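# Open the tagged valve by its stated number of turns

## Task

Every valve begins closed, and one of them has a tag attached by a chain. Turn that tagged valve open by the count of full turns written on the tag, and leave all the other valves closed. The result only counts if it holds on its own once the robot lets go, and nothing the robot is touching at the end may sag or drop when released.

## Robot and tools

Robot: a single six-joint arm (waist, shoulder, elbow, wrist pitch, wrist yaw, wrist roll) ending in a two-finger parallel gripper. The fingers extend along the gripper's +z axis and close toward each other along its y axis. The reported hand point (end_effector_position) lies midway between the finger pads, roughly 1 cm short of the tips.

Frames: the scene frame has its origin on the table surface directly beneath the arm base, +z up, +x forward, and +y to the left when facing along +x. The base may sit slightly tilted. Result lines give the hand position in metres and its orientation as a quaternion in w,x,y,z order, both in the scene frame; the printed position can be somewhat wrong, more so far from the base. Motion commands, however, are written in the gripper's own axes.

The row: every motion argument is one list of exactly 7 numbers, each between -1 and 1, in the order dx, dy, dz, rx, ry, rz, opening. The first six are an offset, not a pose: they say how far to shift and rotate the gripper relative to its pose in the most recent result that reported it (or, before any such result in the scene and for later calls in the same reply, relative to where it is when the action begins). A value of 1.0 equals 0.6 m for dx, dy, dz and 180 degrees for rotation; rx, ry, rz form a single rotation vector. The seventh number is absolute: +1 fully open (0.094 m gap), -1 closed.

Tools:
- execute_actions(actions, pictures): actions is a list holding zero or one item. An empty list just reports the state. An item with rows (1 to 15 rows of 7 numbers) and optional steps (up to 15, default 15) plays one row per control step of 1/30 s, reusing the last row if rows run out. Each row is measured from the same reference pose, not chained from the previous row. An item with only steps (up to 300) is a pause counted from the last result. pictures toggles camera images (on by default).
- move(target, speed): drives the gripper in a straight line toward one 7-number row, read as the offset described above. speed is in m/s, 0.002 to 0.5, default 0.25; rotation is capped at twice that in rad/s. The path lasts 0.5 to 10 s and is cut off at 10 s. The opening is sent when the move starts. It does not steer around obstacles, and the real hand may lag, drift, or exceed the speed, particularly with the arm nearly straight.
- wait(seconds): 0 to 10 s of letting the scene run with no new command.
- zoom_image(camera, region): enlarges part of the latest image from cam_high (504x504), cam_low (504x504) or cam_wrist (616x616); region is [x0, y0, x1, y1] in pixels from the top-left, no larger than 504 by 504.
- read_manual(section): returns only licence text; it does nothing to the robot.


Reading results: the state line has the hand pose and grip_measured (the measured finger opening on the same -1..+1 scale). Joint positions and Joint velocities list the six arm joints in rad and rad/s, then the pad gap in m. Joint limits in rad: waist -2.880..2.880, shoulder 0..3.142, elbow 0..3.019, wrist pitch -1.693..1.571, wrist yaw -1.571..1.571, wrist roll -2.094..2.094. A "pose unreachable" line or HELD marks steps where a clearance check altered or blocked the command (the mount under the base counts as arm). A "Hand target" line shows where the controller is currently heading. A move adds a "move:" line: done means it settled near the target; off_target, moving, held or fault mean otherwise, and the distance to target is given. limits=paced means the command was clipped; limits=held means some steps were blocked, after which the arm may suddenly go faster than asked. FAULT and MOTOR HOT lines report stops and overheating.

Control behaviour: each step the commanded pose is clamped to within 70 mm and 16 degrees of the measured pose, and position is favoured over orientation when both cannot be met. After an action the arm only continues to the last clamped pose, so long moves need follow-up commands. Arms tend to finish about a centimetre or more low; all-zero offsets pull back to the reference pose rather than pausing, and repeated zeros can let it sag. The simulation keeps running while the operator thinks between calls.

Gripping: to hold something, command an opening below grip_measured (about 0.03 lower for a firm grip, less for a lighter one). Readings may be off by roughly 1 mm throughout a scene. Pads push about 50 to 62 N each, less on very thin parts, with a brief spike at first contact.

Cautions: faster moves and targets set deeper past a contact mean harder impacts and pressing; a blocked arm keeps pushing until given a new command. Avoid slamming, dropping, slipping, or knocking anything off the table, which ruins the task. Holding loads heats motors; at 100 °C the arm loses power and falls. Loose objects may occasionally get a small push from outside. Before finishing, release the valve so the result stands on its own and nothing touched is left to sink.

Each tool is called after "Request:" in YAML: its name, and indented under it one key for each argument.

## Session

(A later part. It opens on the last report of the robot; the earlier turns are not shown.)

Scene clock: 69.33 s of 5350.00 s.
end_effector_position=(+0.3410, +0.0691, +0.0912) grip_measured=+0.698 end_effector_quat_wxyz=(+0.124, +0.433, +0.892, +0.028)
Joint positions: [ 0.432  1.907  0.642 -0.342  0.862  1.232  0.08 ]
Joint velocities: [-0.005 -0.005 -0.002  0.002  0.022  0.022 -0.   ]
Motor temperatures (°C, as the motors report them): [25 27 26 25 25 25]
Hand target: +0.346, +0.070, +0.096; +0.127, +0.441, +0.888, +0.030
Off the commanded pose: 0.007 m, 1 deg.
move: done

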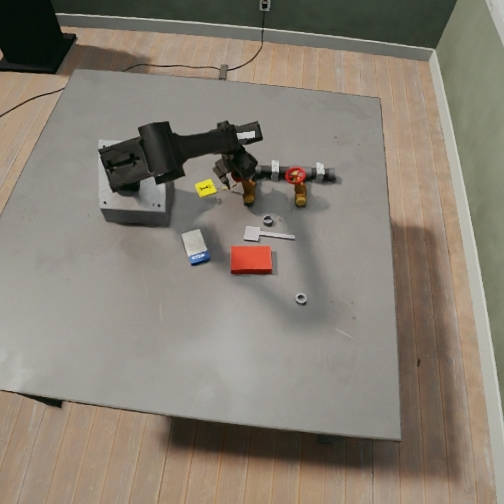

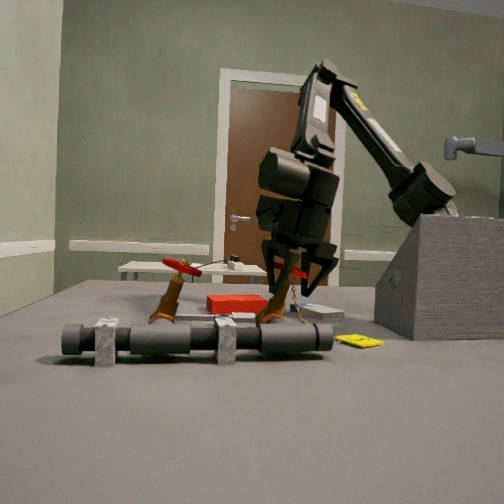

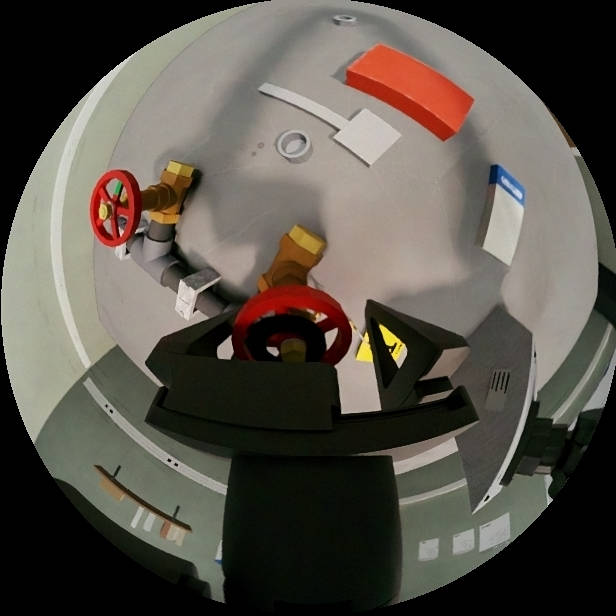

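Request:
move:
  target: [-0.028,0.034,-0.01,0,0,0,0.7]
  speed: 0.05

Request:
move:
  target: [0,0,0,0,0,0,0.0]

Request:
move:
  target: [0,0,0,0,0,-0.45,0.0]
  speed: 0.3

Request:
move:
  target: [0,0,0,0,0,-0.45,0.0]
  speed: 0.3

Request:
move:
  target: [0,0,0,0,0,0,1]

Request:
move:
  target: [0,0,-0.12,0,0,0.3,1]
  speed: 0.15

Scene clock: 75.70 s of 5350.00 s.
end_effector_position=(+0.3522, +0.0694, +0.0976) grip_measured=+0.698 end_effector_quat_wxyz=(+0.122, +0.430, +0.894, +0.024)
Joint positions: [ 0.432  1.907  0.681 -0.394  0.862  1.235  0.08 ]
Joint velocities: [-0.024  0.005  0.002 -0.007  0.022 -0.037 -0.001]
Motor temperatures (°C, as the motors report them): [25 27 26 25 25 25]
Hand target: +0.365, +0.068, +0.103; +0.124, +0.433, +0.892, +0.028
Off the commanded pose: 0.014 m, 1 deg.
After step 90, 2.50 s passed at rest.
move: off_target

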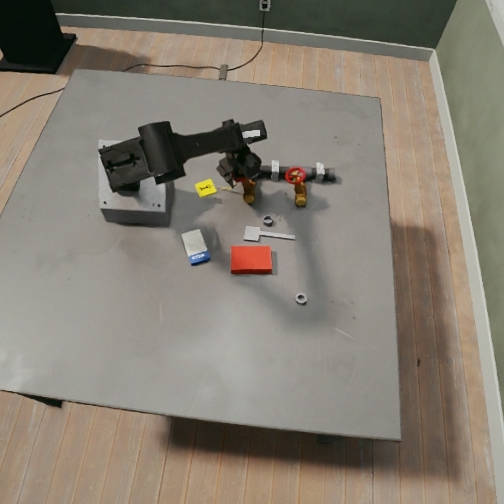

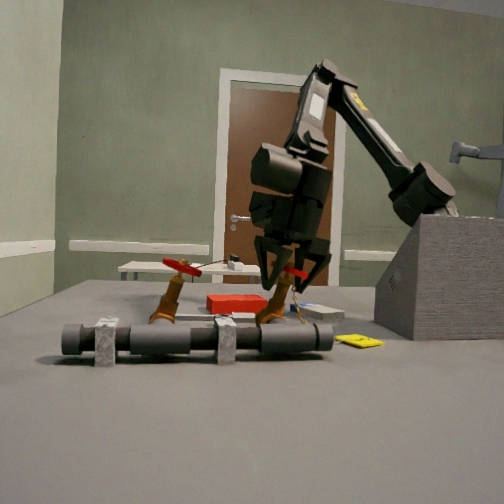

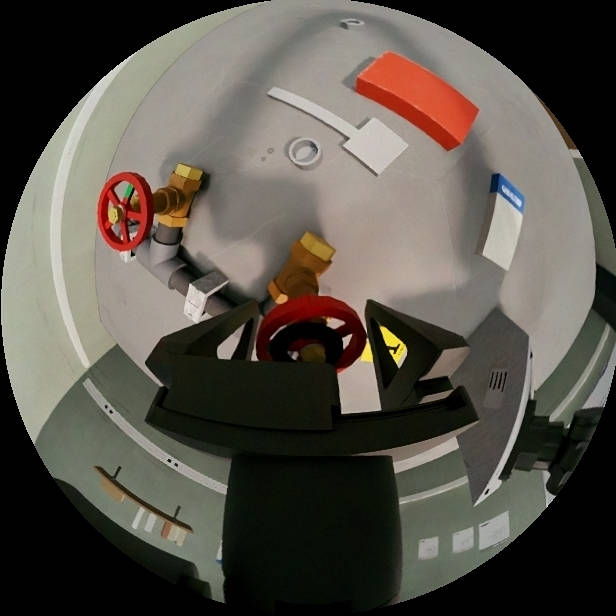

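Scene clock: 76.20 s of 5350.00 s.
end_effector_position=(+0.3520, +0.0693, +0.0975) grip_measured=+0.143 end_effector_quat_wxyz=(+0.121, +0.429, +0.895, +0.024)
Joint positions: [ 0.432  1.907  0.68  -0.394  0.862  1.232  0.054]
Joint velocities: [-0.005 -0.005 -0.007  0.017  0.051  0.007 -0.   ]
Motor temperatures (°C, as the motors report them): [25 27 26 25 25 25]
Hand target: +0.352, +0.069, +0.098; +0.121, +0.430, +0.894, +0.025
Off the commanded pose: 0.000 m, 0 deg.
move: done

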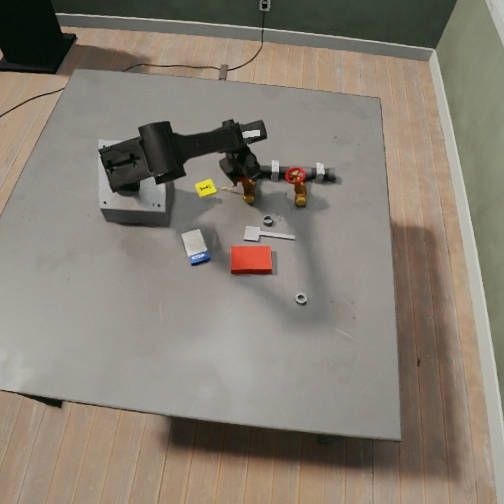

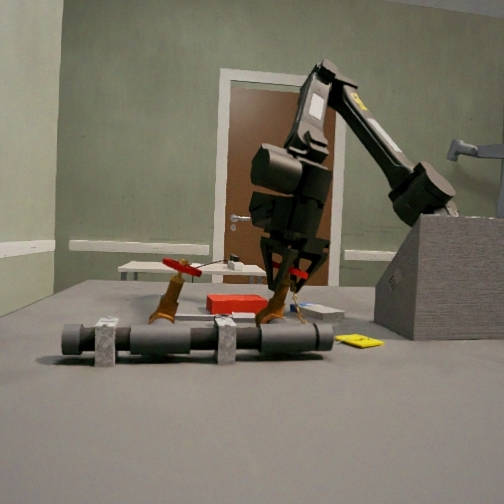

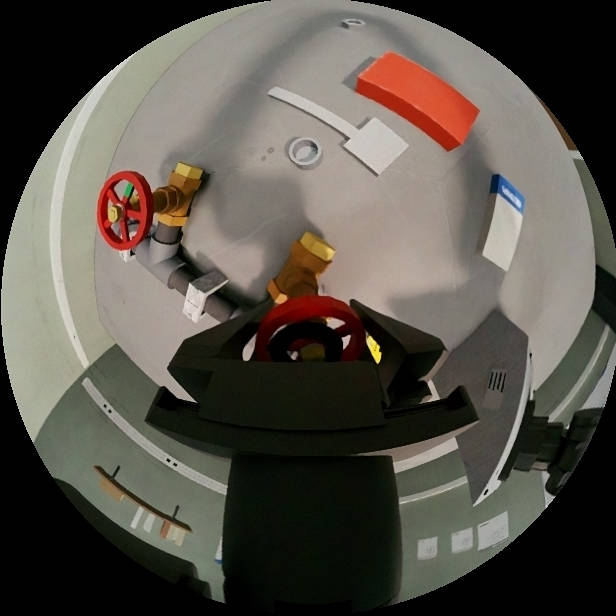

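Scene clock: 79.23 s of 5350.00 s.
end_effector_position=(+0.3526, +0.0696, +0.0958) grip_measured=+0.128 end_effector_quat_wxyz=(+0.110, -0.205, +0.971, -0.060)
Joint positions: [ 0.432  1.917  0.684 -0.391  0.872 -0.077  0.053]
Joint velocities: [-0.005 -0.005 -0.017 -0.017 -0.022 -0.037 -0.001]
Motor temperatures (°C, as the motors report them): [25 27 26 25 25 25]
Hand target: +0.352, +0.069, +0.098; +0.107, -0.253, +0.959, -0.062
Off the commanded pose: 0.002 m, 6 deg.
move: off_target

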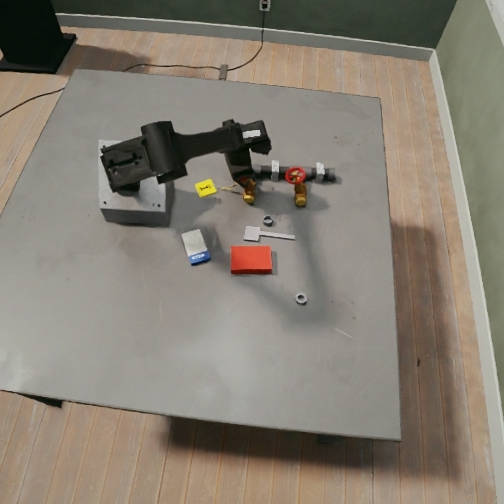

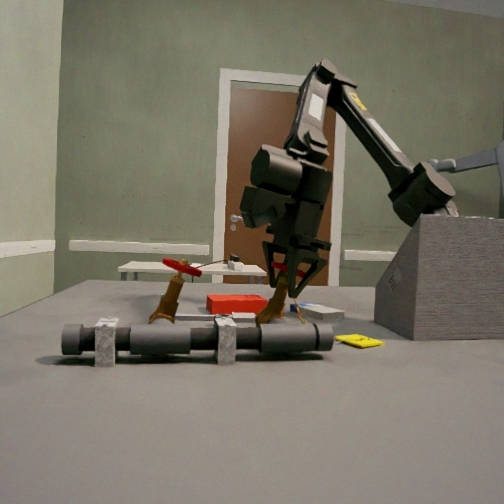

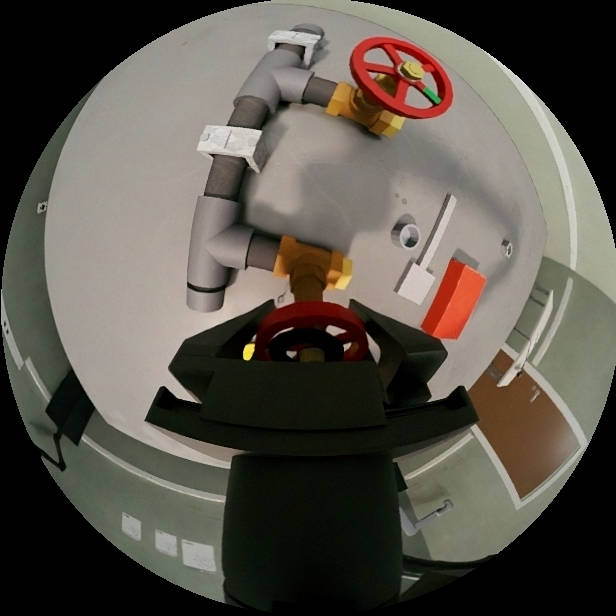

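Scene clock: 82.30 s of 5350.00 s.
end_effector_position=(+0.3528, +0.0697, +0.0923) grip_measured=+0.100 end_effector_quat_wxyz=(-0.046, +0.755, -0.644, +0.119)
Joint positions: [ 0.429  1.931  0.686 -0.384  0.883 -1.389  0.052]
Joint velocities: [ 0.005  0.015  0.002 -0.002 -0.007  0.022 -0.   ]
Motor temperatures (°C, as the motors report them): [25 27 26 25 25 25]
Hand target: +0.352, +0.070, +0.096; -0.043, +0.785, -0.606, +0.118
Off the commanded pose: 0.004 m, 6 deg.
move: off_target

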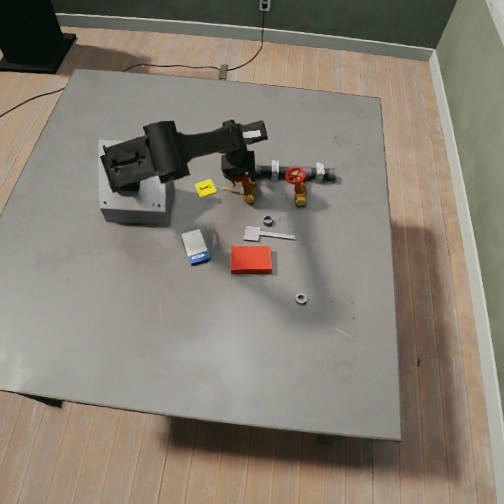

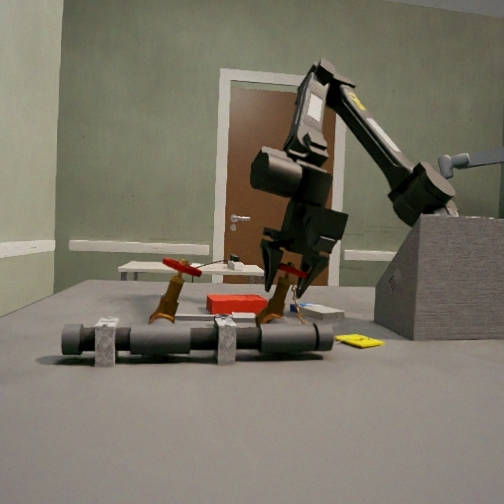

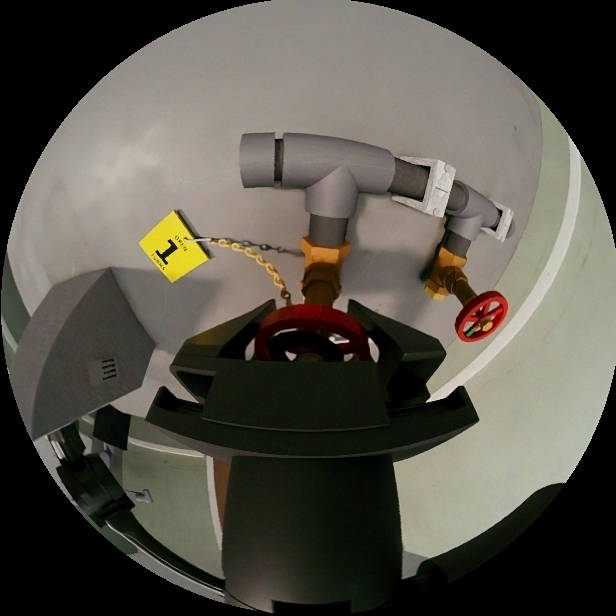

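Scene clock: 82.80 s of 5350.00 s.
end_effector_position=(+0.3524, +0.0696, +0.0920) grip_measured=+0.998 end_effector_quat_wxyz=(-0.046, +0.754, -0.645, +0.118)
Joint positions: [ 0.428  1.931  0.685 -0.384  0.883 -1.386  0.094]
Joint velocities: [-0.005  0.005 -0.017 -0.012 -0.022 -0.007  0.   ]
Motor temperatures (°C, as the motors report them): [25 27 26 25 25 25]
Hand target: +0.353, +0.070, +0.092; -0.046, +0.755, -0.644, +0.118
Off the commanded pose: 0.000 m, 0 deg.
move: done

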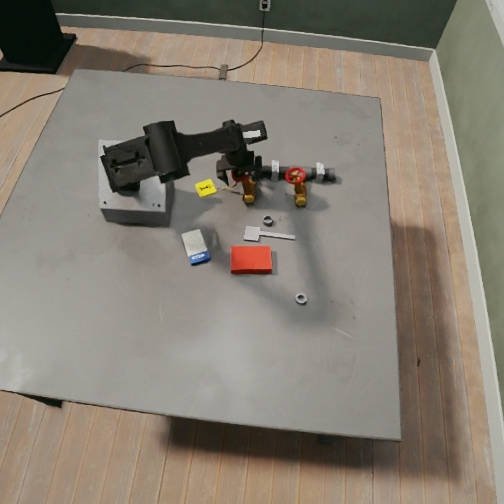

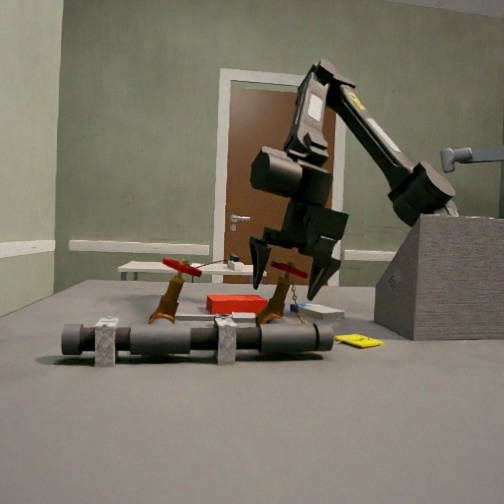

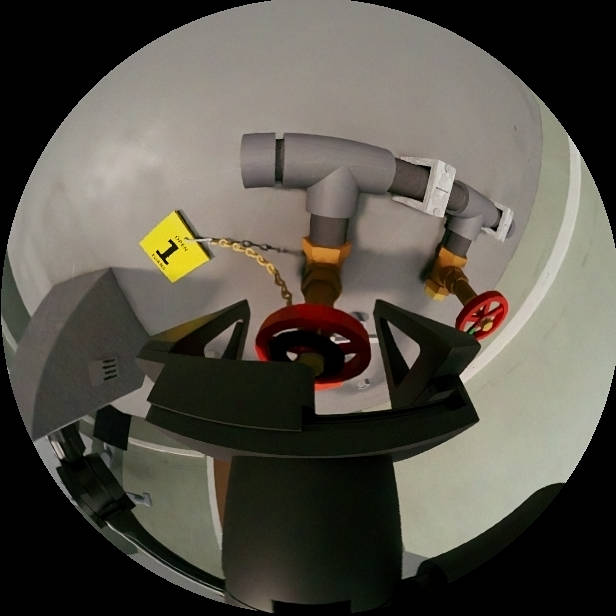

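Scene clock: 86.47 s of 5350.00 s.
end_effector_position=(+0.3181, +0.0699, +0.1432) grip_measured=+0.998 end_effector_quat_wxyz=(+0.073, -0.396, +0.911, -0.086)
Joint positions: [ 0.572  1.84   0.701 -0.719  0.855 -0.219  0.094]
Joint velocities: [ 0.005 -0.005  0.007 -0.022 -0.037  0.051  0.001]
Motor temperatures (°C, as the motors report them): [25 27 26 25 25 25]
Hand target: +0.336, +0.075, +0.163; +0.096, -0.379, +0.917, -0.083
Off the commanded pose: 0.026 m, 3 deg.
move: off_target

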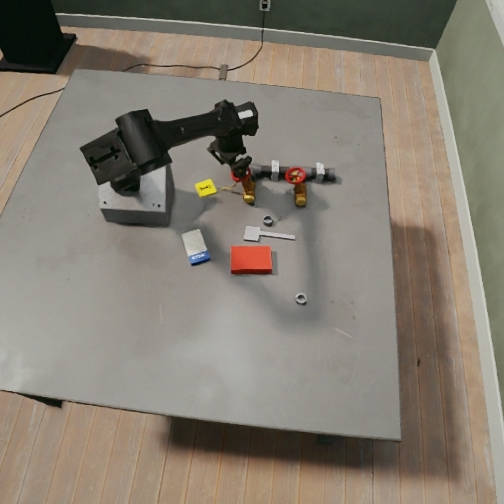

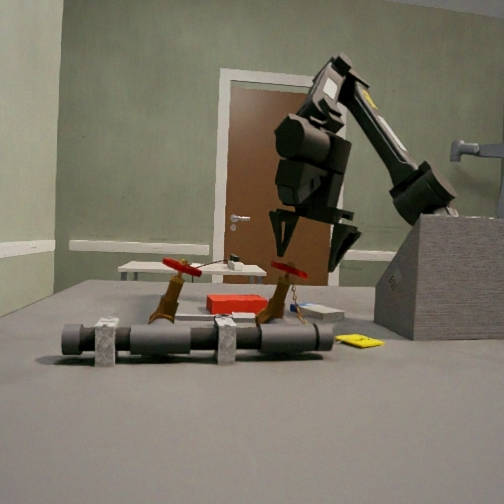

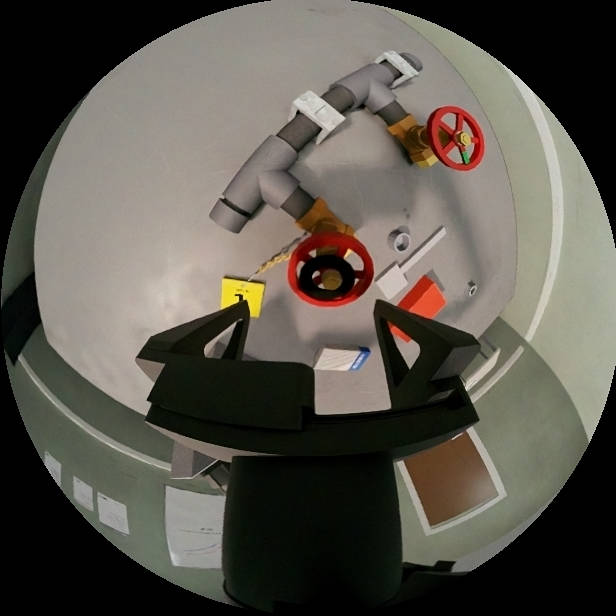

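Request:
finished_scene:
  scene: 2

The scene is finished: the task was done.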